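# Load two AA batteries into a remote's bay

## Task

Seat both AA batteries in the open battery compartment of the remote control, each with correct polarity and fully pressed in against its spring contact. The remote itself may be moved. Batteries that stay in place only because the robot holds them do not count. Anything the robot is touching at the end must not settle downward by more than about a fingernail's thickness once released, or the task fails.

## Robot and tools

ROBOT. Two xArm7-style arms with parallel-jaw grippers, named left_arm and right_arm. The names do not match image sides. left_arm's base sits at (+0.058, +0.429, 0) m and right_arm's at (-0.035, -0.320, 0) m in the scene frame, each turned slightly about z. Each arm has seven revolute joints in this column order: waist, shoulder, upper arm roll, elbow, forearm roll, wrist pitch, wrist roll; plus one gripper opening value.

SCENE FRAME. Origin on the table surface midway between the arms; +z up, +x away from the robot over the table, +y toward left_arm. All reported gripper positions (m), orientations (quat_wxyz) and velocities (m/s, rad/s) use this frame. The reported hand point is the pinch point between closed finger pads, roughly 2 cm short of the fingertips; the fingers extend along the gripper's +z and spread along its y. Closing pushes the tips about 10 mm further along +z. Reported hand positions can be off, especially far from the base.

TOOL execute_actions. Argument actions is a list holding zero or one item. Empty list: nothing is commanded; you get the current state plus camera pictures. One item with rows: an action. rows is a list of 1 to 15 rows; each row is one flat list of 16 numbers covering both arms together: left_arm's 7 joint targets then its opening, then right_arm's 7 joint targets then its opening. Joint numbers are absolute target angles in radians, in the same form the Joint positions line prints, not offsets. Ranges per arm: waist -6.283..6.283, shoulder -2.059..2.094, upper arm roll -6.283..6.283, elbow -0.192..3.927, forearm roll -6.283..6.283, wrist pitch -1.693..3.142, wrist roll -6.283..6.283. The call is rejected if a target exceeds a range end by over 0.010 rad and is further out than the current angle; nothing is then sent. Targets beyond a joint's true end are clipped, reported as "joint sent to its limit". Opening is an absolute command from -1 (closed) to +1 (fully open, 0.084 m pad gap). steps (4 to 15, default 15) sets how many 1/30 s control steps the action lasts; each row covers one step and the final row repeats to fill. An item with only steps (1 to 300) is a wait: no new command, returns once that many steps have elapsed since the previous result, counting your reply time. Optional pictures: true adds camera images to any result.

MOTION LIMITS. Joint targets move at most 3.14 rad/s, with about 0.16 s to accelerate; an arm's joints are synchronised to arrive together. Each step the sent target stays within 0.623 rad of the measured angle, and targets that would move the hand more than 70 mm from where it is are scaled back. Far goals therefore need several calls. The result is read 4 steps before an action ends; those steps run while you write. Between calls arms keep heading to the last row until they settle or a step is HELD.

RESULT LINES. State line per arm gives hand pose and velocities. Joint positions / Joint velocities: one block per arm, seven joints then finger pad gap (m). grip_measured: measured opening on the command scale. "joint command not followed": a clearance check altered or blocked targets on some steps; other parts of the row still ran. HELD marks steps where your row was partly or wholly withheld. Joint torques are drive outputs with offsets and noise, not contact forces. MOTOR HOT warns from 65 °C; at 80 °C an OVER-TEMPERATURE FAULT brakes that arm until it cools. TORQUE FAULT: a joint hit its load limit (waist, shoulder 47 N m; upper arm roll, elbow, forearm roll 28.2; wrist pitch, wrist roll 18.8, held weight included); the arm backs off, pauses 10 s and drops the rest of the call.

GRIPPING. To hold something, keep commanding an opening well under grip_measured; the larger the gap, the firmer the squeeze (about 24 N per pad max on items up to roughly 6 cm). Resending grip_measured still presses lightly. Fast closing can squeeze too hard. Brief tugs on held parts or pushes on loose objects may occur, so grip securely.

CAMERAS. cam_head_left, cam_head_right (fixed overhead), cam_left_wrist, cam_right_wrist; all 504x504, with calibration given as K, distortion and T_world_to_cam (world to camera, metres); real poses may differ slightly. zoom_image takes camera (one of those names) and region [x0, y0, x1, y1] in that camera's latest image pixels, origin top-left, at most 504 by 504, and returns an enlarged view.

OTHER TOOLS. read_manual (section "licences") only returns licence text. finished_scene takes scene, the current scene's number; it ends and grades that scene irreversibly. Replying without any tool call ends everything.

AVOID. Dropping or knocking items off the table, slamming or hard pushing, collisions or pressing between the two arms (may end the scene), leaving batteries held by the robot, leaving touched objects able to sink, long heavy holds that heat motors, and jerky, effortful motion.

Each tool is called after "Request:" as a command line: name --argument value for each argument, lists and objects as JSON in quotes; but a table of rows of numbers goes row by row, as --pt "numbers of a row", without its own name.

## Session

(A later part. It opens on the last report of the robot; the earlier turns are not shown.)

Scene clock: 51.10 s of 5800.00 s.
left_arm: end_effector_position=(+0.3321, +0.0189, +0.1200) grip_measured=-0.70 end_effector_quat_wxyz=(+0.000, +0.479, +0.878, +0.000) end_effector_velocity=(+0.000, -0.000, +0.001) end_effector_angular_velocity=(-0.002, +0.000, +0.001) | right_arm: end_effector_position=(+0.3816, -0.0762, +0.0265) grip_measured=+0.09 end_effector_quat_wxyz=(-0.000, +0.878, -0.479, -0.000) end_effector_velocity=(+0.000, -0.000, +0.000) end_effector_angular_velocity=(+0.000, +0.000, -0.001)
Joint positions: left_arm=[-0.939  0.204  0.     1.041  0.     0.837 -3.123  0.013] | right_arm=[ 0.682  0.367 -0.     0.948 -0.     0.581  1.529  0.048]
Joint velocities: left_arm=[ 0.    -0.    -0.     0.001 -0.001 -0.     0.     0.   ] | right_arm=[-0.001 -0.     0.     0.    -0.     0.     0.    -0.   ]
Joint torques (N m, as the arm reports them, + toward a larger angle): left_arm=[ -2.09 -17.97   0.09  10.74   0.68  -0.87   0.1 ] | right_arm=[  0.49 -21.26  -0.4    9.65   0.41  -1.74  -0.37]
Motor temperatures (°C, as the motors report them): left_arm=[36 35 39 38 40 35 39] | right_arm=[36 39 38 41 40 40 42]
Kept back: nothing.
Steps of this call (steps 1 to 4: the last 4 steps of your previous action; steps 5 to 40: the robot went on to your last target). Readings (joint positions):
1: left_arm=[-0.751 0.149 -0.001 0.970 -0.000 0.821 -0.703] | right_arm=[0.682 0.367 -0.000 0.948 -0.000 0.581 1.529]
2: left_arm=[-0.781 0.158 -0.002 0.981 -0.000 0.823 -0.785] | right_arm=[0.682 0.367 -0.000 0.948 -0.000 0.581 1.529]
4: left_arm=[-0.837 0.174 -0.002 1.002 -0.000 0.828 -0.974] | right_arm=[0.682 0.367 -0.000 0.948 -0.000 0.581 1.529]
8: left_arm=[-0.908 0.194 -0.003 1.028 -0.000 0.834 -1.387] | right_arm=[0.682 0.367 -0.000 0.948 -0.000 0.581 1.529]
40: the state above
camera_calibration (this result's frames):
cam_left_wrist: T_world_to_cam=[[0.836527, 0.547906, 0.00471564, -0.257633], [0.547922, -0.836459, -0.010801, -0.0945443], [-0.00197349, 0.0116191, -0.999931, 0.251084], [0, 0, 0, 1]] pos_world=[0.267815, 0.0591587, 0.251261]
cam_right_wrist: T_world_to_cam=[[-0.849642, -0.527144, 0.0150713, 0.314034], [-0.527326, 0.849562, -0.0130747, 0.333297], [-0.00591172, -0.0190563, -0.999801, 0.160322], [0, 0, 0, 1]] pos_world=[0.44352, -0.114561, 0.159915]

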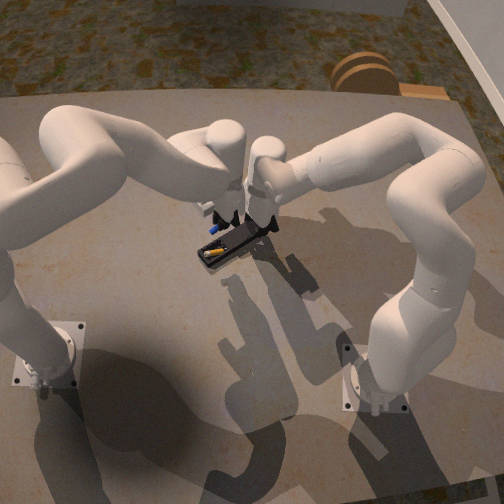

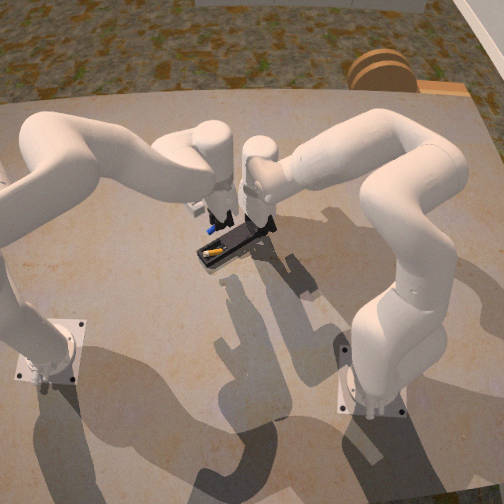

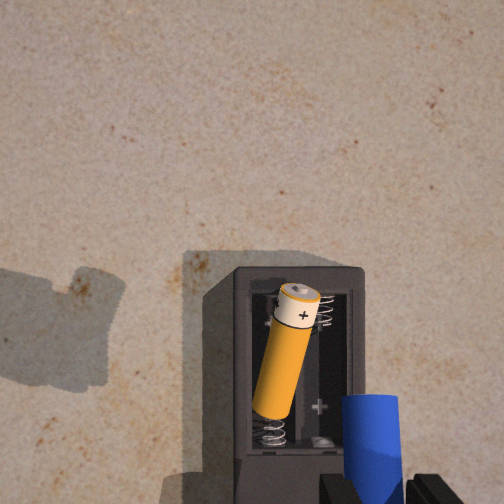

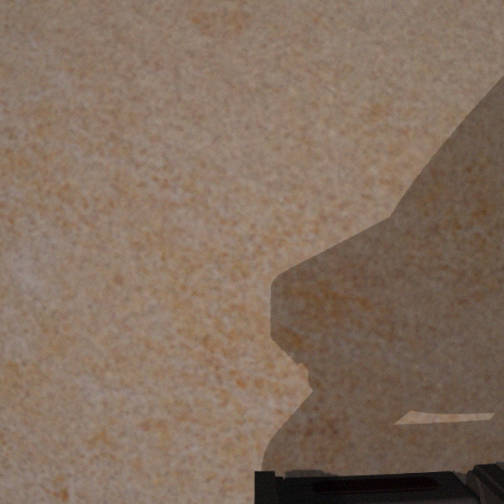

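Request:
execute_actions --actions '[{"rows":[[-0.945,0.205,0,1.035,0,0.83,-3.13,-0.85,0.6816,0.367,0,0.9484,0,0.5814,1.529,-0.25],[-0.9493,0.215,0,1.025,0,0.81,-3.133,-0.85,0.6816,0.367,0,0.9484,0,0.5814,1.529,-0.25],[-0.9493,0.23,0,1.017,0,0.787,-3.133,-0.85,0.6816,0.367,0,0.9484,0,0.5814,1.529,-0.25],[-0.9493,0.245,0,1.011,0,0.766,-3.133,-0.85,0.6816,0.367,0,0.9484,0,0.5814,1.529,-0.25],[-0.9493,0.26,0,1.005,0,0.745,-3.133,-0.85,0.6816,0.367,0,0.9484,0,0.5814,1.529,-0.25],[-0.9493,0.272,0,1.001,0,0.729,-3.133,-0.85,0.6816,0.367,0,0.9484,0,0.5814,1.529,-0.25],[-0.9493,0.282,0,0.998,0,0.716,-3.133,-0.85,0.6816,0.367,0,0.9484,0,0.5814,1.529,-0.25],[-0.9493,0.290,0,0.996,0,0.706,-3.133,-0.85,0.6816,0.367,0,0.9484,0,0.5814,1.529,-0.25],[-0.9493,0.296,0,0.994,0,0.698,-3.133,-0.85,0.6816,0.367,0,0.9484,0,0.5814,1.529,-0.25],[-0.9493,0.300,0,0.993,0,0.693,-3.133,-0.85,0.6816,0.367,0,0.9484,0,0.5814,1.529,-0.25]],"steps":15}]'

Request:
execute_actions --actions '[{"steps":5}]' --pictures true

Request:
zoom_image --camera "cam_left_wrist" --region '[200, 254, 450, 504]'

Scene clock: 52.67 s of 5800.00 s.
left_arm: end_effector_position=(+0.3258, +0.0198, +0.0658) grip_measured=-0.70 end_effector_quat_wxyz=(-0.003, +0.479, +0.878, +0.002) end_effector_velocity=(+0.007, -0.004, -0.062) end_effector_angular_velocity=(-0.018, -0.014, +0.006) | right_arm: end_effector_position=(+0.3816, -0.0762, +0.0265) grip_measured=+0.09 end_effector_quat_wxyz=(-0.000, +0.878, -0.479, -0.000) end_effector_velocity=(+0.001, +0.000, +0.001) end_effector_angular_velocity=(+0.001, -0.001, -0.001)
Joint positions: left_arm=[-0.949  0.298  0.     0.991 -0.     0.701 -3.133  0.013] | right_arm=[0.682 0.367 0.    0.948 0.    0.581 1.529 0.048]
Joint velocities: left_arm=[ 0.003  0.137  0.004 -0.023  0.001 -0.182  0.001 -0.   ] | right_arm=[-0.    -0.001 -0.     0.001  0.001 -0.     0.001  0.   ]
Joint torques (N m, as the arm reports them, + toward a larger angle): left_arm=[ -2.46 -22.86  -0.2   11.37   0.62  -0.83   0.06] | right_arm=[  0.49 -21.28  -0.56   9.71   0.35  -1.78  -0.35]
Motor temperatures (°C, as the motors report them): left_arm=[36 35 39 38 40 35 39] | right_arm=[36 39 38 41 40 40 42]
Steps of this call (steps 1 to 15: the robot went on to your last target; steps 16 to 36: nothing new was sent; steps 37 to 47: the first 11 steps of this action). Readings (joint positions):
37: left_arm=[-0.939 0.204 0.000 1.041 0.000 0.836 -3.124] | right_arm=[0.682 0.367 0.000 0.948 0.000 0.581 1.529]
38: left_arm=[-0.941 0.204 0.001 1.039 0.000 0.833 -3.126] | right_arm=[0.682 0.367 0.000 0.948 0.000 0.581 1.529]
40: left_arm=[-0.947 0.214 0.000 1.029 0.000 0.808 -3.131] | right_arm=[0.682 0.367 0.000 0.948 0.000 0.581 1.529]
44: left_arm=[-0.950 0.270 -0.001 1.001 -0.000 0.734 -3.133] | right_arm=[0.682 0.367 0.000 0.948 0.000 0.581 1.529]
47: the state above

Scene clock: 52.83 s of 5800.00 s.
left_arm: end_effector_position=(+0.3272, +0.0170, +0.0668) grip_measured=-0.70 end_effector_quat_wxyz=(+0.001, +0.479, +0.878, -0.001) end_effector_velocity=(+0.004, -0.010, +0.013) end_effector_angular_velocity=(-0.030, -0.019, -0.002) | right_arm: end_effector_position=(+0.3816, -0.0762, +0.0265) grip_measured=+0.09 end_effector_quat_wxyz=(-0.000, +0.878, -0.479, -0.000) end_effector_velocity=(-0.000, -0.001, -0.000) end_effector_angular_velocity=(-0.001, +0.001, -0.000)
Joint positions: left_arm=[-0.949  0.299 -0.     0.994  0.     0.693 -3.133  0.013] | right_arm=[0.682 0.367 0.    0.948 0.    0.581 1.529 0.048]
Joint velocities: left_arm=[-0.002 -0.016 -0.002  0.013 -0.    -0.006 -0.002 -0.   ] | right_arm=[-0.001 -0.    -0.    -0.001 -0.001 -0.    -0.    -0.   ]
Joint torques (N m, as the arm reports them, + toward a larger angle): left_arm=[ -1.65 -17.99   0.17   9.44   0.68  -0.77   0.21] | right_arm=[  0.41 -21.32  -0.51   9.64   0.43  -1.82  -0.3 ]
Motor temperatures (°C, as the motors report them): left_arm=[36 35 39 38 40 35 39] | right_arm=[36 39 38 41 40 40 42]
Kept back: nothing.
Steps of this call (steps 1 to 4: the last 4 steps of your previous action; step 5: the robot went on to your last target). Readings (joint positions):
1: left_arm=[-0.949 0.301 0.001 0.991 -0.000 0.697 -3.133] | right_arm=[0.682 0.367 0.000 0.948 0.000 0.581 1.529]
2: left_arm=[-0.949 0.301 0.000 0.992 -0.000 0.695 -3.133] | right_arm=[0.682 0.367 0.000 0.948 0.000 0.581 1.529]
4: left_arm=[-0.949 0.300 0.000 0.994 0.000 0.693 -3.133] | right_arm=[0.682 0.367 0.000 0.948 0.000 0.581 1.529]
5: the state above
camera_calibration (this result's frames):
cam_left_wrist: T_world_to_cam=[[0.836596, 0.5478, 0.0047124, -0.252322], [0.54782, -0.836552, -0.00860078, -0.0941808], [-0.000769337, 0.00977693, -0.999952, 0.197587], [0, 0, 0, 1]] pos_world=[0.262838, 0.0575034, 0.197957]
cam_right_wrist: T_world_to_cam=[[-0.849633, -0.527159, 0.0150748, 0.314028], [-0.527341, 0.849553, -0.0130694, 0.333292], [-0.0059172, -0.0190537, -0.999801, 0.160323], [0, 0, 0, 1]] pos_world=[0.443516, -0.114552, 0.159913]

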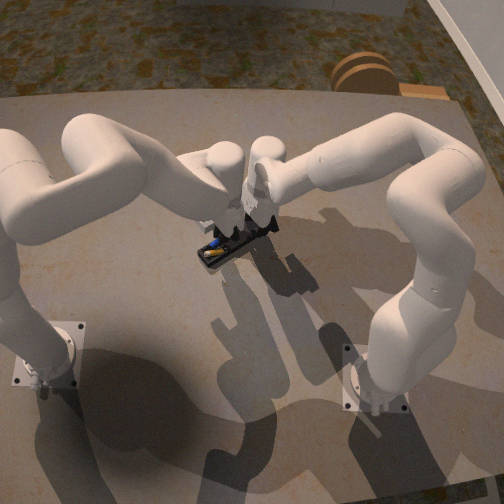

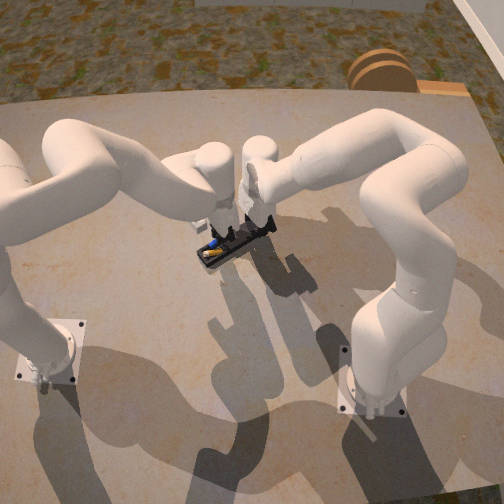

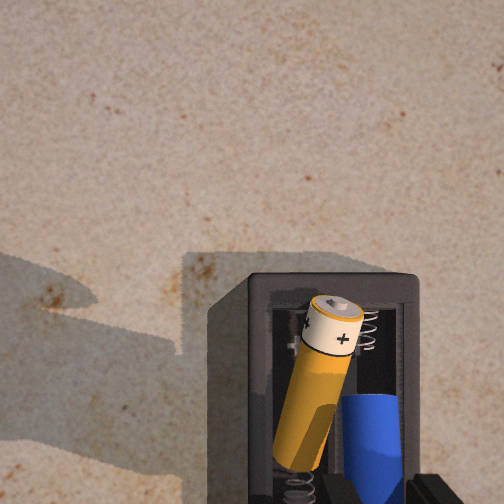

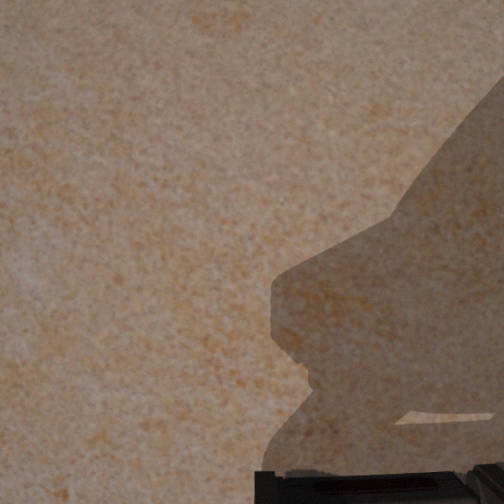

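Region (200, 254, 450, 504) of cam_left_wrist's 504x504 image, scaled by 2.016, with more detail than that image has.

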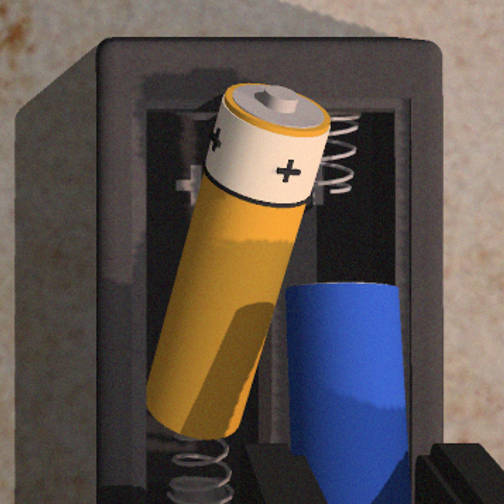

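Request:
execute_actions --actions '[{"rows":[[-0.947,0.300,0,0.993,0,0.693,-3.131,-0.85,0.6816,0.367,0,0.9484,0,0.5814,1.529,-0.25],[-0.945,0.300,0,0.993,0,0.693,-3.129,-0.85,0.6816,0.367,0,0.9484,0,0.5814,1.529,-0.25],[-0.9422,0.300,0,0.993,0,0.693,-3.126,-0.85,0.6816,0.367,0,0.9484,0,0.5814,1.529,-0.25],[-0.9422,0.300,0,0.993,0,0.693,-3.126,-0.85,0.6816,0.367,0,0.9484,0,0.5814,1.529,-0.25],[-0.9422,0.300,0,0.993,0,0.693,-3.126,-0.85,0.6816,0.367,0,0.9484,0,0.5814,1.529,-0.25],[-0.9422,0.303,0,0.9924,0,0.6894,-3.126,-0.85,0.6816,0.367,0,0.9484,0,0.5814,1.529,-0.25],[-0.9422,0.306,0,0.9918,0,0.6858,-3.126,-0.85,0.6816,0.367,0,0.9484,0,0.5814,1.529,-0.25],[-0.9422,0.309,0,0.9912,0,0.6822,-3.126,-0.85,0.6816,0.367,0,0.9484,0,0.5814,1.529,-0.25],[-0.9422,0.312,0,0.9906,0,0.6786,-3.126,-0.85,0.6816,0.367,0,0.9484,0,0.5814,1.529,-0.25]],"steps":15}]'

Request:
execute_actions --actions '[{"steps":4}]' --pictures true

Request:
zoom_image --camera "cam_left_wrist" --region '[200, 254, 450, 504]'

Scene clock: 54.10 s of 5800.00 s.
left_arm: end_effector_position=(+0.3295, +0.0197, +0.0604) grip_measured=-0.70 end_effector_quat_wxyz=(-0.000, +0.479, +0.878, +0.000) end_effector_velocity=(-0.012, +0.011, -0.032) end_effector_angular_velocity=(+0.038, +0.028, -0.006) | right_arm: end_effector_position=(+0.3816, -0.0762, +0.0265) grip_measured=+0.09 end_effector_quat_wxyz=(-0.000, +0.878, -0.479, -0.000) end_effector_velocity=(-0.000, -0.000, -0.000) end_effector_angular_velocity=(-0.001, +0.001, -0.000)
Joint positions: left_arm=[-0.942  0.311 -0.     0.99  -0.     0.68  -3.126  0.013] | right_arm=[0.682 0.367 0.    0.948 0.    0.581 1.529 0.048]
Joint velocities: left_arm=[-0.003  0.05  -0.004 -0.028 -0.002 -0.031 -0.    -0.   ] | right_arm=[-0.    -0.    -0.    -0.001 -0.     0.    -0.     0.   ]
Joint torques (N m, as the arm reports them, + toward a larger angle): left_arm=[ -1.12 -20.62   0.3   10.47   0.8   -0.63   0.22] | right_arm=[  0.51 -21.27  -0.63   9.64   0.45  -1.78  -0.36]
Motor temperatures (°C, as the motors report them): left_arm=[36 35 39 38 40 35 39] | right_arm=[36 39 38 41 40 40 42]
Steps of this call (steps 1 to 15: the robot went on to your last target; steps 16 to 27: nothing new was sent; steps 28 to 38: the first 11 steps of this action). Readings (joint positions):
28: left_arm=[-0.949 0.300 -0.000 0.993 0.000 0.693 -3.133] | right_arm=[0.682 0.367 0.000 0.948 0.000 0.581 1.529]
29: left_arm=[-0.948 0.300 -0.000 0.993 -0.000 0.693 -3.132] | right_arm=[0.682 0.367 0.000 0.948 0.000 0.581 1.529]
31: left_arm=[-0.945 0.300 -0.001 0.993 -0.000 0.693 -3.128] | right_arm=[0.682 0.367 0.000 0.948 0.000 0.581 1.529]
35: left_arm=[-0.942 0.303 0.001 0.993 0.000 0.688 -3.126] | right_arm=[0.682 0.367 0.000 0.948 0.000 0.581 1.529]
38: the state above

Scene clock: 54.23 s of 5800.00 s.
left_arm: end_effector_position=(+0.3296, +0.0196, +0.0601) grip_measured=-0.70 end_effector_quat_wxyz=(-0.000, +0.479, +0.878, +0.000) end_effector_velocity=(+0.005, -0.006, +0.009) end_effector_angular_velocity=(-0.020, -0.014, +0.001) | right_arm: end_effector_position=(+0.3816, -0.0762, +0.0265) grip_measured=+0.09 end_effector_quat_wxyz=(-0.000, +0.878, -0.479, -0.000) end_effector_velocity=(+0.000, -0.000, +0.000) end_effector_angular_velocity=(+0.000, -0.000, -0.001)
Joint positions: left_arm=[-0.942  0.312 -0.     0.99  -0.     0.679 -3.126  0.013] | right_arm=[0.682 0.367 0.    0.948 0.    0.581 1.529 0.048]
Joint velocities: left_arm=[-0.    -0.009  0.002  0.011  0.    -0.004  0.     0.   ] | right_arm=[-0. -0.  0.  0.  0.  0.  0.  0.]
Joint torques (N m, as the arm reports them, + toward a larger angle): left_arm=[ -1.84 -18.46   0.15   9.75   0.63  -0.8    0.17] | right_arm=[  0.3  -21.38  -0.6    9.7    0.44  -1.82  -0.33]
Motor temperatures (°C, as the motors report them): left_arm=[36 35 39 38 40 35 39] | right_arm=[36 39 38 41 40 40 42]
Kept back: nothing.
Steps of this call (steps 1 to 4: the last 4 steps of your previous action). Readings (joint positions):
1: left_arm=[-0.942 0.312 -0.000 0.990 -0.000 0.679 -3.126] | right_arm=[0.682 0.367 0.000 0.948 0.000 0.581 1.529]
2: left_arm=[-0.942 0.313 -0.000 0.990 -0.000 0.679 -3.126] | right_arm=[0.682 0.367 0.000 0.948 0.000 0.581 1.529]
4: the state above
camera_calibration (this result's frames):
cam_left_wrist: T_world_to_cam=[[0.836662, 0.5477, 0.0046737, -0.255676], [0.547715, -0.836588, -0.0113992, -0.0931136], [-0.0023334, 0.0120972, -0.999924, 0.191262], [0, 0, 0, 1]] pos_world=[0.26536, 0.0598221, 0.191381]
cam_right_wrist: T_world_to_cam=[[-0.849639, -0.527149, 0.0150727, 0.314031], [-0.527332, 0.849559, -0.0130725, 0.333295], [-0.00591397, -0.0190552, -0.999801, 0.160323], [0, 0, 0, 1]] pos_world=[0.443519, -0.114557, 0.159914]

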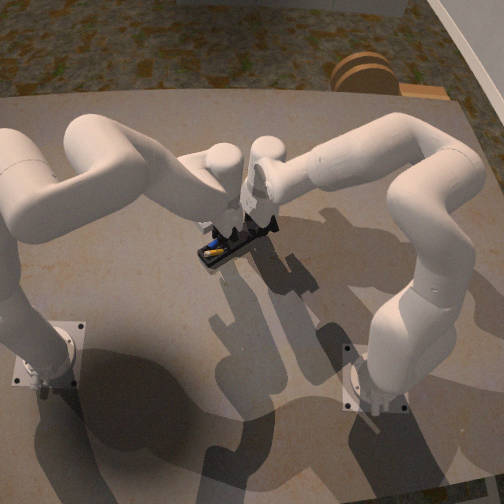

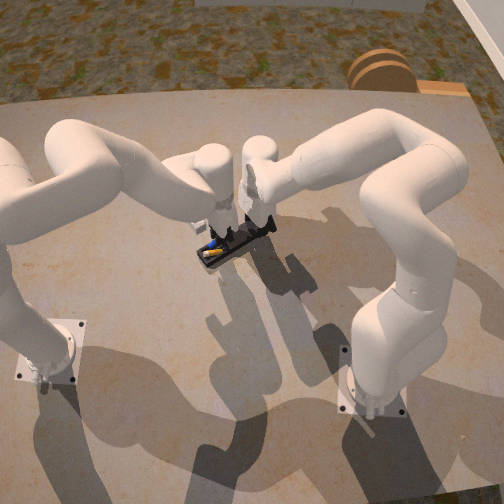

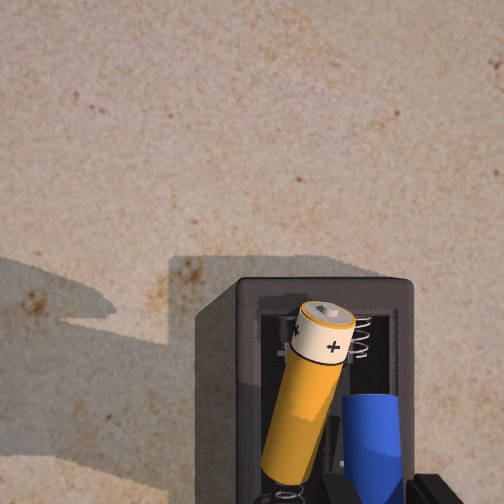

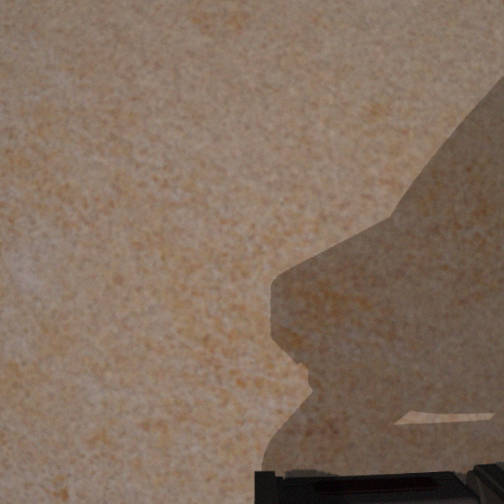

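Region (200, 254, 450, 504) of cam_left_wrist's 504x504 image, scaled by 2.016, with more detail than that image has.

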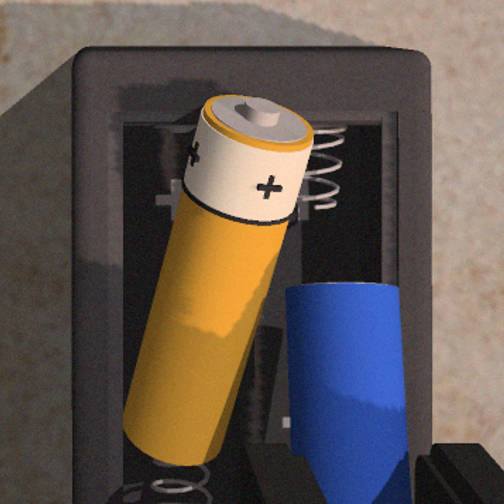

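Request:
execute_actions --actions '[]'

Scene clock: 55.07 s of 5800.00 s.
left_arm: end_effector_position=(+0.3297, +0.0195, +0.0603) grip_measured=-0.70 end_effector_quat_wxyz=(+0.000, +0.479, +0.878, +0.000) end_effector_velocity=(+0.001, -0.000, +0.001) end_effector_angular_velocity=(-0.001, -0.001, +0.002) | right_arm: end_effector_position=(+0.3816, -0.0762, +0.0265) grip_measured=+0.09 end_effector_quat_wxyz=(-0.000, +0.878, -0.479, -0.000) end_effector_velocity=(+0.000, -0.000, +0.000) end_effector_angular_velocity=(+0.000, +0.000, -0.001)
Joint positions: left_arm=[-0.942  0.312 -0.     0.991 -0.     0.679 -3.126  0.013] | right_arm=[0.682 0.367 0.    0.948 0.    0.581 1.529 0.048]
Joint velocities: left_arm=[ 0.002 -0.     0.     0.001  0.001 -0.    -0.    -0.   ] | right_arm=[-0.001 -0.    -0.     0.     0.001  0.001  0.    -0.   ]
Joint torques (N m, as the arm reports them, + toward a larger angle): left_arm=[ -1.74 -18.57   0.1    9.79   0.69  -0.93   0.14] | right_arm=[  0.38 -21.48  -0.63   9.72   0.31  -1.84  -0.33]
Motor temperatures (°C, as the motors report them): left_arm=[36 35 39 38 40 35 39] | right_arm=[36 39 38 41 40 40 42]
Kept back: nothing.
Steps of this call (steps 1 to 15: the robot went on to your last target; steps 16 to 25: nothing new was sent). Readings (joint positions):
1: left_arm=[-0.942 0.312 -0.000 0.991 0.000 0.679 -3.126] | right_arm=[0.682 0.367 0.000 0.948 0.000 0.581 1.529]
2: left_arm=[-0.942 0.312 -0.000 0.991 0.000 0.679 -3.126] | right_arm=[0.682 0.367 0.000 0.948 0.000 0.581 1.529]
4: left_arm=[-0.942 0.312 0.000 0.991 0.000 0.679 -3.126] | right_arm=[0.682 0.367 0.000 0.948 0.000 0.581 1.529]
8: left_arm=[-0.942 0.312 -0.000 0.991 -0.000 0.679 -3.126] | right_arm=[0.682 0.367 0.000 0.948 0.000 0.581 1.529]
25: the state above
All arms were judged still, so your last target was given up. Only a new action makes them travel on or press farther. Fingers that are still opening or closing keep moving.
camera_calibration (this result's frames):
cam_left_wrist: T_world_to_cam=[[0.836559, 0.547856, 0.00471185, -0.255752], [0.547873, -0.836492, -0.0108003, -0.0933871], [-0.00197561, 0.0116166, -0.999931, 0.191371], [0, 0, 0, 1]] pos_world=[0.265494, 0.0597745, 0.191554]
cam_right_wrist: T_world_to_cam=[[-0.84964, -0.527148, 0.0150719, 0.314032], [-0.52733, 0.84956, -0.0130734, 0.333296], [-0.00591286, -0.0190555, -0.999801, 0.160322], [0, 0, 0, 1]] pos_world=[0.443519, -0.114559, 0.159915]

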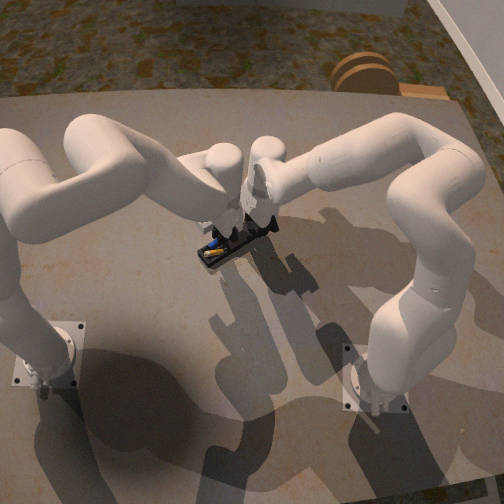

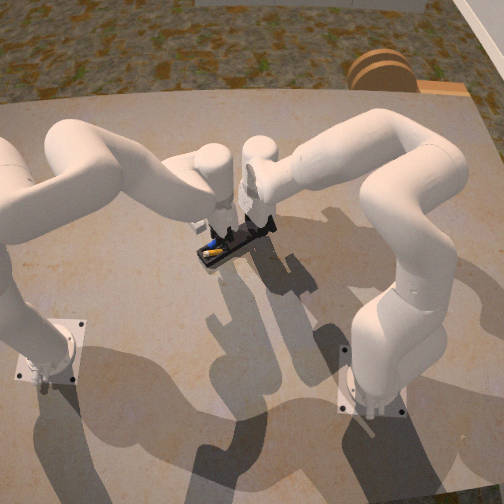

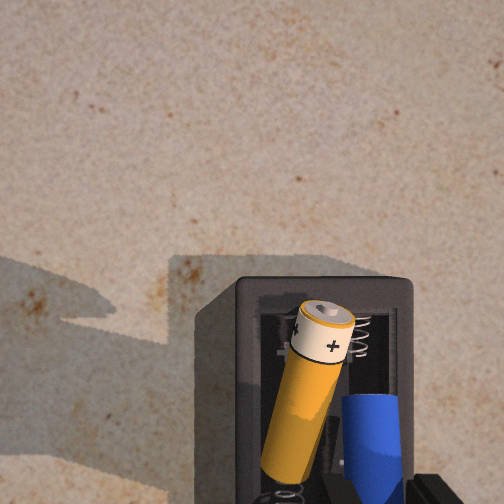

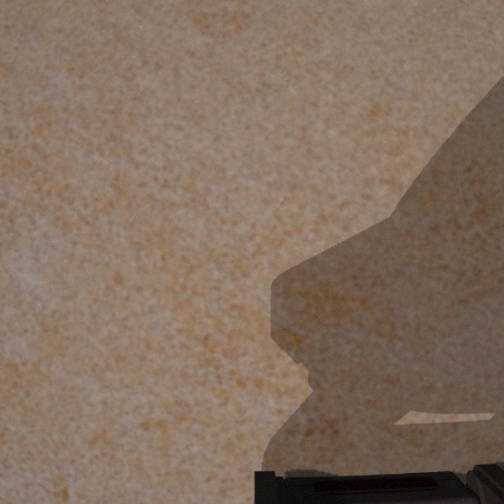

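Request:
execute_actions --actions '[{"rows":[[-0.9432,0.315,0,0.990,0,0.675,-3.126,-0.85,0.6816,0.367,0,0.9484,0,0.5814,1.529,-0.25],[-0.9436,0.318,0,0.9895,0,0.6715,-3.126,-0.85,0.6816,0.367,0,0.9484,0,0.5814,1.529,-0.25],[-0.944,0.321,0,0.989,0,0.668,-3.126,-0.85,0.6816,0.367,0,0.9484,0,0.5814,1.529,-0.25],[-0.944,0.324,0,0.9883,0,0.6643,-3.126,-0.85,0.6816,0.367,0,0.9484,0,0.5814,1.529,-0.25],[-0.944,0.326,0,0.9879,0,0.6619,-3.126,-0.85,0.6816,0.367,0,0.9484,0,0.5814,1.529,-0.25],[-0.944,0.3275,0,0.9876,0,0.660,-3.126,-0.85,0.6816,0.367,0,0.9484,0,0.5814,1.529,-0.25]],"steps":15}]' --pictures true

Request:
zoom_image --camera "cam_left_wrist" --region '[200,254,450,504]'

Scene clock: 55.63 s of 5800.00 s.
left_arm: end_effector_position=(+0.3290, +0.0192, +0.0528) grip_measured=-0.70 end_effector_quat_wxyz=(-0.000, +0.480, +0.877, +0.000) end_effector_velocity=(+0.005, -0.008, +0.009) end_effector_angular_velocity=(-0.022, -0.014, -0.000) | right_arm: end_effector_position=(+0.3816, -0.0762, +0.0265) grip_measured=+0.09 end_effector_quat_wxyz=(-0.000, +0.878, -0.479, -0.000) end_effector_velocity=(+0.000, -0.000, -0.000) end_effector_angular_velocity=(-0.000, +0.000, +0.000)
Joint positions: left_arm=[-0.944  0.328  0.     0.987 -0.     0.66  -3.126  0.013] | right_arm=[0.682 0.367 0.    0.948 0.    0.581 1.529 0.048]
Joint velocities: left_arm=[-0.001 -0.009  0.     0.012 -0.001 -0.004  0.001 -0.   ] | right_arm=[-0.001  0.     0.    -0.    -0.     0.    -0.001 -0.   ]
Joint torques (N m, as the arm reports them, + toward a larger angle): left_arm=[ -1.98 -18.45   0.19   9.62   0.46  -0.83   0.17] | right_arm=[  0.32 -21.13  -0.63   9.63   0.37  -1.8   -0.32]
Motor temperatures (°C, as the motors report them): left_arm=[36 35 39 38 40 35 39] | right_arm=[36 39 38 41 40 40 42]
Steps of this call (steps 1 to 6: nothing new was sent; steps 7 to 17: the first 11 steps of this action). Readings (joint positions):
7: left_arm=[-0.942 0.312 0.000 0.991 -0.000 0.678 -3.126] | right_arm=[0.682 0.367 0.000 0.948 0.000 0.581 1.529]
8: left_arm=[-0.943 0.313 0.000 0.991 0.000 0.676 -3.126] | right_arm=[0.682 0.367 0.000 0.948 0.000 0.581 1.529]
10: left_arm=[-0.944 0.318 0.000 0.990 0.000 0.671 -3.126] | right_arm=[0.682 0.367 0.000 0.948 0.000 0.581 1.529]
14: left_arm=[-0.944 0.328 -0.000 0.987 -0.000 0.661 -3.126] | right_arm=[0.682 0.367 0.000 0.948 0.000 0.581 1.529]
17: the state above
camera_calibration (this result's frames):
cam_left_wrist: T_world_to_cam=[[0.837487, 0.546437, 0.00473112, -0.255167], [0.546453, -0.837413, -0.0113139, -0.0927707], [-0.00222045, 0.0120606, -0.999925, 0.183987], [0, 0, 0, 1]] pos_world=[0.264803, 0.0595265, 0.18413]
cam_right_wrist: T_world_to_cam=[[-0.849641, -0.527146, 0.0150721, 0.314033], [-0.527328, 0.849561, -0.0130737, 0.333296], [-0.00591288, -0.0190559, -0.999801, 0.160322], [0, 0, 0, 1]] pos_world=[0.44352, -0.114559, 0.159915]

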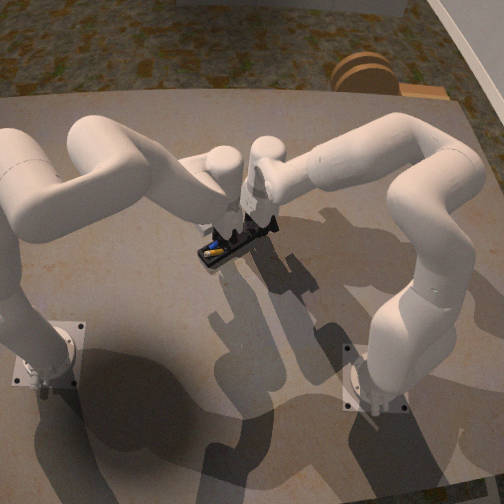

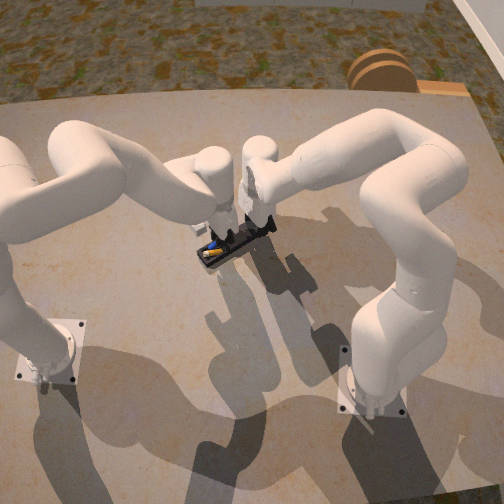

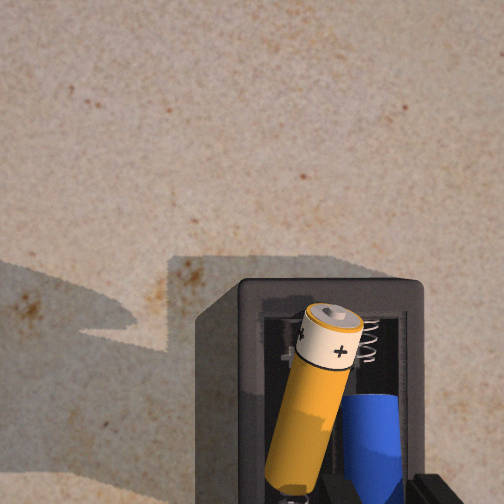

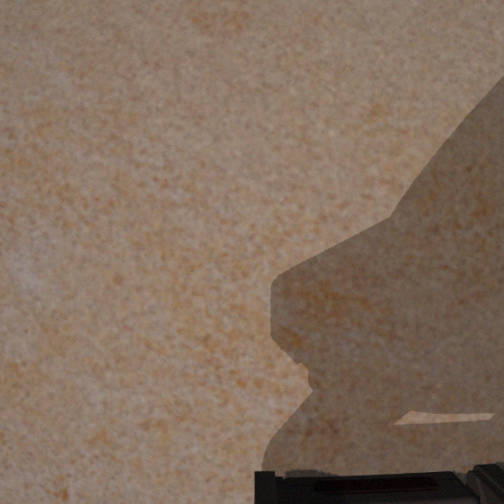

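Region (200, 254, 450, 504) of cam_left_wrist's 504x504 image, scaled by 2.016, with more detail than that image has.

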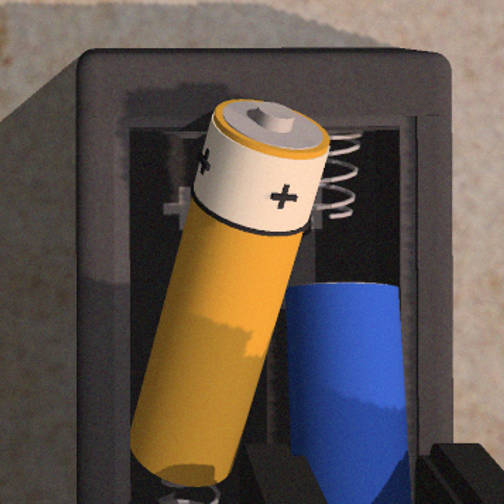

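Request:
execute_actions --actions '[{"rows":[[-0.944,0.3275,0,0.9876,0,0.660,-3.126,-0.72,0.6816,0.367,0,0.9484,0,0.5814,1.529,-0.25],[-0.944,0.3275,0,0.9876,0,0.660,-3.126,-0.69,0.6816,0.367,0,0.9484,0,0.5814,1.529,-0.25],[-0.944,0.3275,0,0.9876,0,0.660,-3.126,-0.67,0.6816,0.367,0,0.9484,0,0.5814,1.529,-0.25],[-0.944,0.3275,0,0.9876,0,0.660,-3.126,-0.65,0.6816,0.367,0,0.9484,0,0.5814,1.529,-0.25],[-0.944,0.3275,0,0.9876,0,0.660,-3.126,-0.62,0.6816,0.367,0,0.9484,0,0.5814,1.529,-0.25],[-0.944,0.3275,0,0.9876,0,0.660,-3.126,-0.58,0.6816,0.367,0,0.9484,0,0.5814,1.529,-0.25],[-0.944,0.3275,0,0.9876,0,0.660,-3.126,-0.54,0.6816,0.367,0,0.9484,0,0.5814,1.529,-0.25],[-0.944,0.3275,0,0.9876,0,0.660,-3.126,-0.5,0.6816,0.367,0,0.9484,0,0.5814,1.529,-0.25],[-0.944,0.3275,0,0.9876,0,0.660,-3.126,-0.45,0.6816,0.367,0,0.9484,0,0.5814,1.529,-0.25]],"steps":15}]' --pictures true

Request:
zoom_image --camera "cam_head_left" --region '[180,200,300,290]'

Scene clock: 56.40 s of 5800.00 s.
left_arm: end_effector_position=(+0.3290, +0.0190, +0.0531) grip_measured=-0.47 end_effector_quat_wxyz=(+0.000, +0.480, +0.877, -0.000) end_effector_velocity=(-0.001, +0.000, -0.001) end_effector_angular_velocity=(+0.001, +0.002, -0.000) | right_arm: end_effector_position=(+0.3816, -0.0762, +0.0265) grip_measured=+0.09 end_effector_quat_wxyz=(+0.000, +0.878, -0.479, -0.000) end_effector_velocity=(+0.000, +0.000, +0.000) end_effector_angular_velocity=(-0.000, -0.001, +0.003)
Joint positions: left_arm=[-0.944  0.327 -0.     0.988  0.     0.66  -3.126  0.024] | right_arm=[ 0.682  0.367 -0.     0.948  0.     0.581  1.529  0.048]
Joint velocities: left_arm=[-0.002  0.001 -0.    -0.001 -0.001  0.    -0.001  0.001] | right_arm=[ 0.001  0.     0.     0.001 -0.001 -0.    -0.001  0.   ]
Joint torques (N m, as the arm reports them, + toward a larger angle): left_arm=[ -1.9  -18.45   0.25   9.6    0.43  -0.84   0.14] | right_arm=[  0.33 -21.44  -0.51   9.55   0.4   -1.78  -0.37]
Motor temperatures (°C, as the motors report them): left_arm=[36 35 39 38 40 35 39] | right_arm=[36 39 38 41 40 40 42]
Steps of this call (steps 1 to 4: the last 4 steps of your previous action; steps 5 to 12: the robot went on to your last target; steps 13 to 23: the first 11 steps of this action). Readings (joint positions):
13: left_arm=[-0.944 0.327 0.000 0.988 -0.000 0.660 -3.126] | right_arm=[0.682 0.367 0.000 0.948 0.000 0.581 1.529]
14: left_arm=[-0.944 0.327 0.000 0.988 0.000 0.660 -3.126] | right_arm=[0.682 0.367 0.000 0.948 0.000 0.581 1.529]
16: left_arm=[-0.944 0.327 -0.000 0.988 -0.000 0.660 -3.126] | right_arm=[0.682 0.367 0.000 0.948 0.000 0.581 1.529]
20: left_arm=[-0.944 0.327 0.000 0.988 0.000 0.660 -3.126] | right_arm=[0.682 0.367 -0.000 0.948 0.000 0.581 1.529]
23: the state above
camera_calibration (this result's frames):
cam_left_wrist: T_world_to_cam=[[0.837543, 0.546351, 0.00471338, -0.255129], [0.546368, -0.837478, -0.010594, -0.093004], [-0.00184068, 0.0114482, -0.999933, 0.184126], [0, 0, 0, 1]] pos_world=[0.264835, 0.0593932, 0.184331]
cam_right_wrist: T_world_to_cam=[[-0.849647, -0.527136, 0.0150904, 0.314029], [-0.527318, 0.849567, -0.0130758, 0.333299], [-0.0059276, -0.0190673, -0.999801, 0.16032], [0, 0, 0, 1]] pos_world=[0.443518, -0.114567, 0.159908]

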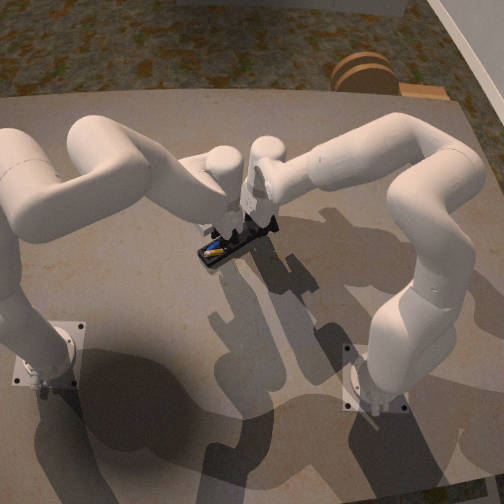

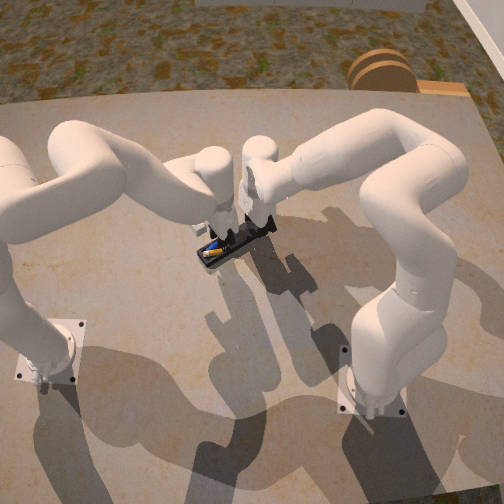

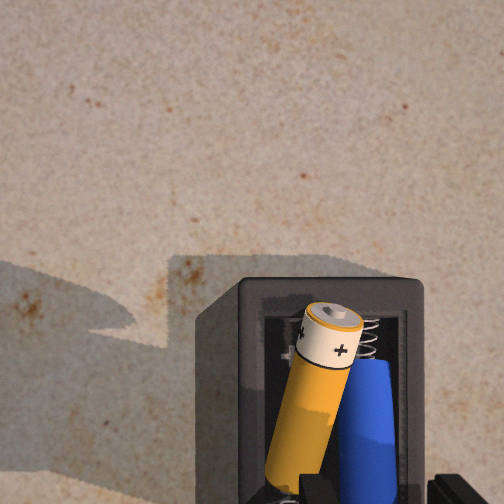

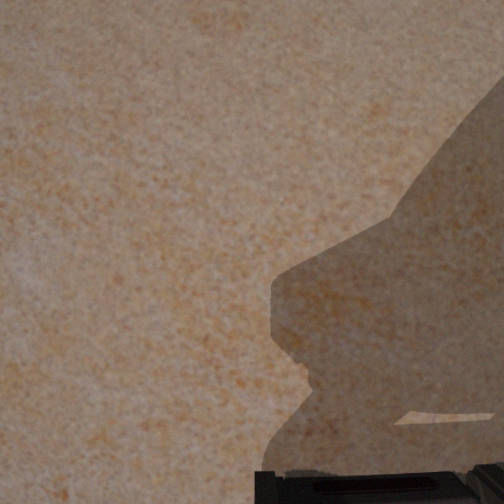

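Region (180, 200, 300, 290) of cam_head_left's 504x504 image, scaled by 4.200, with more detail than that image has; it fills the top 378 rows of this view, and the rest is white.

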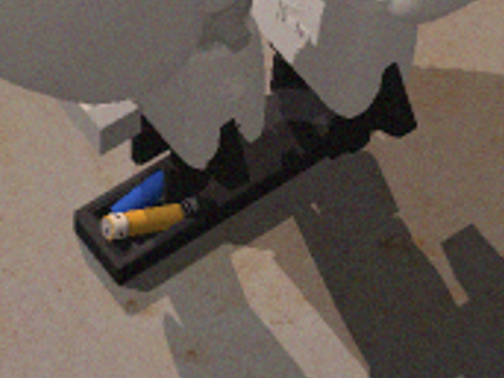

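Request:
execute_actions --actions '[{"rows":[[-0.944,0.30,0,0.992,0,0.692,-3.126,-0.45,0.6816,0.367,0,0.9484,0,0.5814,1.529,-0.25],[-0.944,0.2813,0,0.997,0,0.7157,-3.126,-0.45,0.6816,0.367,0,0.9484,0,0.5814,1.529,-0.25],[-0.944,0.2813,0,0.997,0,0.7157,-3.126,-0.45,0.6816,0.367,0,0.9484,0,0.5814,1.529,-0.25],[-0.944,0.2813,0,0.997,0,0.7157,-3.126,-0.4,0.6816,0.367,0,0.9484,0,0.5814,1.529,-0.25],[-0.944,0.2813,0,0.997,0,0.7157,-3.126,-0.3,0.6816,0.367,0,0.9484,0,0.5814,1.529,-0.25],[-0.944,0.2813,0,0.997,0,0.7157,-3.126,-0.2,0.6816,0.367,0,0.9484,0,0.5814,1.529,-0.25],[-0.9807,0.1119,0,0.7617,0,0.6498,-3.164,-0.1,0.6816,0.367,0,0.9484,0,0.5814,1.529,-0.25]],"steps":15}]'

Request:
execute_actions --actions '[{"steps":15}]' --pictures true

Scene clock: 57.80 s of 5800.00 s.
left_arm: end_effector_position=(+0.3041, +0.0426, +0.0753) grip_measured=-0.11 end_effector_quat_wxyz=(+0.001, +0.478, +0.878, -0.000) end_effector_velocity=(-0.372, +0.322, -0.010) end_effector_angular_velocity=(+0.089, +0.068, -0.055) | right_arm: end_effector_position=(+0.3816, -0.0762, +0.0265) grip_measured=+0.09 end_effector_quat_wxyz=(+0.000, +0.878, -0.479, -0.000) end_effector_velocity=(-0.000, -0.000, -0.000) end_effector_angular_velocity=(-0.000, +0.001, -0.000)
Joint positions: left_arm=[-0.963  0.188  0.002  0.865  0.     0.675 -3.148  0.039] | right_arm=[ 0.682  0.367 -0.     0.948 -0.     0.581  1.529  0.048]
Joint velocities: left_arm=[-0.27  -1.221 -0.034 -1.699  0.001 -0.367 -0.249  0.   ] | right_arm=[-0. -0.  0. -0.  0.  0. -0. -0.]
Joint torques (N m, as the arm reports them, + toward a larger angle): left_arm=[ -4.02 -14.96  -1.08  11.11   0.49  -0.77   0.3 ] | right_arm=[  0.41 -21.3   -0.54   9.64   0.39  -1.86  -0.34]
Motor temperatures (°C, as the motors report them): left_arm=[36 35 39 38 40 35 39] | right_arm=[36 39 38 41 40 40 42]
Steps of this call (steps 1 to 4: the last 4 steps of your previous action; steps 5 to 15: the robot went on to your last target; steps 16 to 31: nothing new was sent; steps 32 to 42: the first 11 steps of this action). Readings (joint positions):
32: left_arm=[-0.944 0.327 0.000 0.988 0.000 0.661 -3.126] | right_arm=[0.682 0.367 -0.000 0.948 -0.000 0.581 1.529]
33: left_arm=[-0.944 0.322 0.000 0.988 -0.000 0.670 -3.126] | right_arm=[0.682 0.367 -0.000 0.948 -0.000 0.581 1.529]
35: left_arm=[-0.944 0.295 0.000 0.991 -0.000 0.703 -3.126] | right_arm=[0.682 0.367 -0.000 0.948 -0.000 0.581 1.529]
39: left_arm=[-0.945 0.273 0.000 0.992 0.000 0.710 -3.128] | right_arm=[0.682 0.367 -0.000 0.948 -0.000 0.581 1.529]
42: the state above

Scene clock: 58.30 s of 5800.00 s.
left_arm: end_effector_position=(+0.2819, +0.0617, +0.0749) grip_measured=-0.11 end_effector_quat_wxyz=(-0.000, +0.479, +0.878, +0.000) end_effector_velocity=(-0.001, +0.001, -0.000) end_effector_angular_velocity=(+0.001, +0.001, -0.002) | right_arm: end_effector_position=(+0.3816, -0.0762, +0.0265) grip_measured=+0.09 end_effector_quat_wxyz=(-0.000, +0.878, -0.479, -0.000) end_effector_velocity=(-0.000, +0.000, -0.000) end_effector_angular_velocity=(-0.001, -0.000, +0.001)
Joint positions: left_arm=[-0.981  0.112  0.     0.762  0.     0.65  -3.164  0.039] | right_arm=[ 0.682  0.367 -0.     0.948 -0.     0.581  1.529  0.048]
Joint velocities: left_arm=[-0.001 -0.003 -0.    -0.004  0.     0.     0.001 -0.   ] | right_arm=[ 0.001 -0.    -0.    -0.    -0.001 -0.     0.001 -0.   ]
Joint torques (N m, as the arm reports them, + toward a larger angle): left_arm=[ -1.82 -15.38   0.33   9.64   0.67  -0.85   0.22] | right_arm=[  0.21 -21.32  -0.51   9.7    0.35  -1.78  -0.3 ]
Motor temperatures (°C, as the motors report them): left_arm=[36 35 39 38 40 35 39] | right_arm=[36 39 38 41 40 40 42]
Kept back: nothing.
Steps of this call (steps 1 to 4: the last 4 steps of your previous action; steps 5 to 15: the robot went on to your last target). Readings (joint positions):
1: left_arm=[-0.972 0.151 0.000 0.814 -0.000 0.664 -3.155] | right_arm=[0.682 0.367 -0.000 0.948 -0.000 0.581 1.529]
2: left_arm=[-0.978 0.126 -0.002 0.780 -0.000 0.658 -3.160] | right_arm=[0.682 0.367 -0.000 0.948 -0.000 0.581 1.529]
4: left_arm=[-0.982 0.112 -0.003 0.760 -0.000 0.652 -3.163] | right_arm=[0.682 0.367 -0.000 0.948 -0.000 0.581 1.529]
8: left_arm=[-0.980 0.113 0.001 0.763 -0.000 0.650 -3.164] | right_arm=[0.682 0.367 -0.000 0.948 -0.000 0.581 1.529]
15: the state above
camera_calibration (this result's frames):
cam_left_wrist: T_world_to_cam=[[0.836744, 0.547573, 0.00472, -0.23895], [0.54759, -0.836677, -0.010819, -0.031676], [-0.00197507, 0.0116373, -0.99993, 0.205446], [0, 0, 0, 1]] pos_world=[0.217691, 0.101949, 0.206217]
cam_right_wrist: T_world_to_cam=[[-0.849642, -0.527144, 0.0150742, 0.314032], [-0.527326, 0.849562, -0.0130752, 0.333298], [-0.00591402, -0.0190582, -0.999801, 0.160322], [0, 0, 0, 1]] pos_world=[0.44352, -0.114562, 0.159914]

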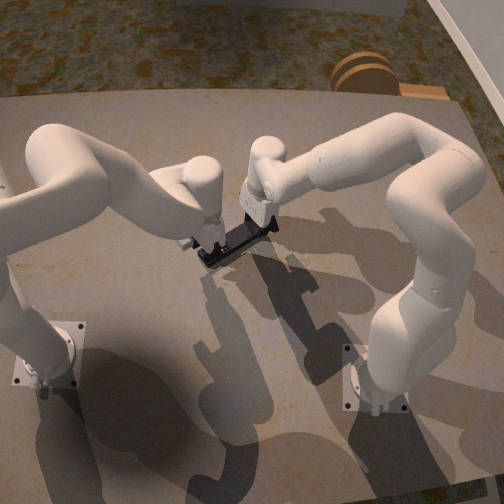

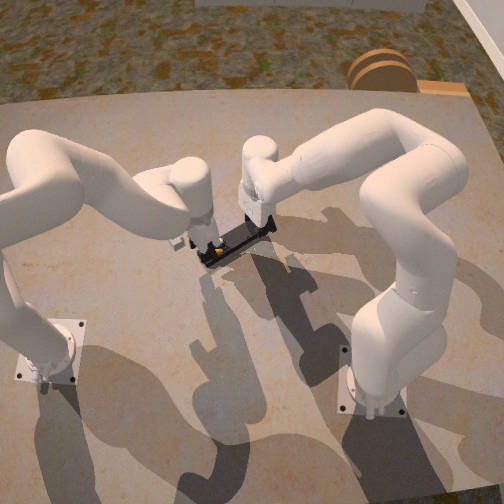

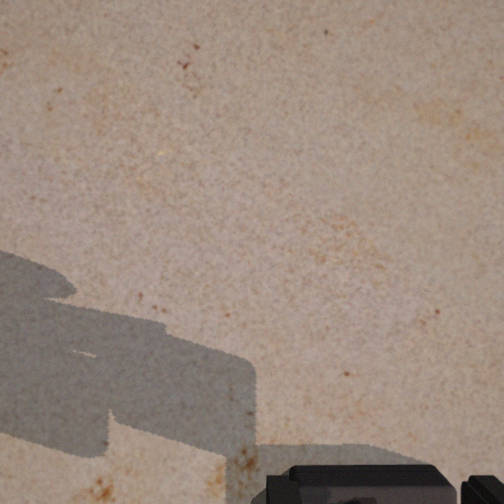

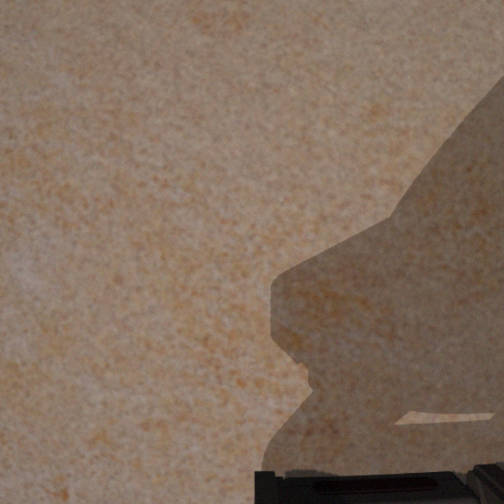

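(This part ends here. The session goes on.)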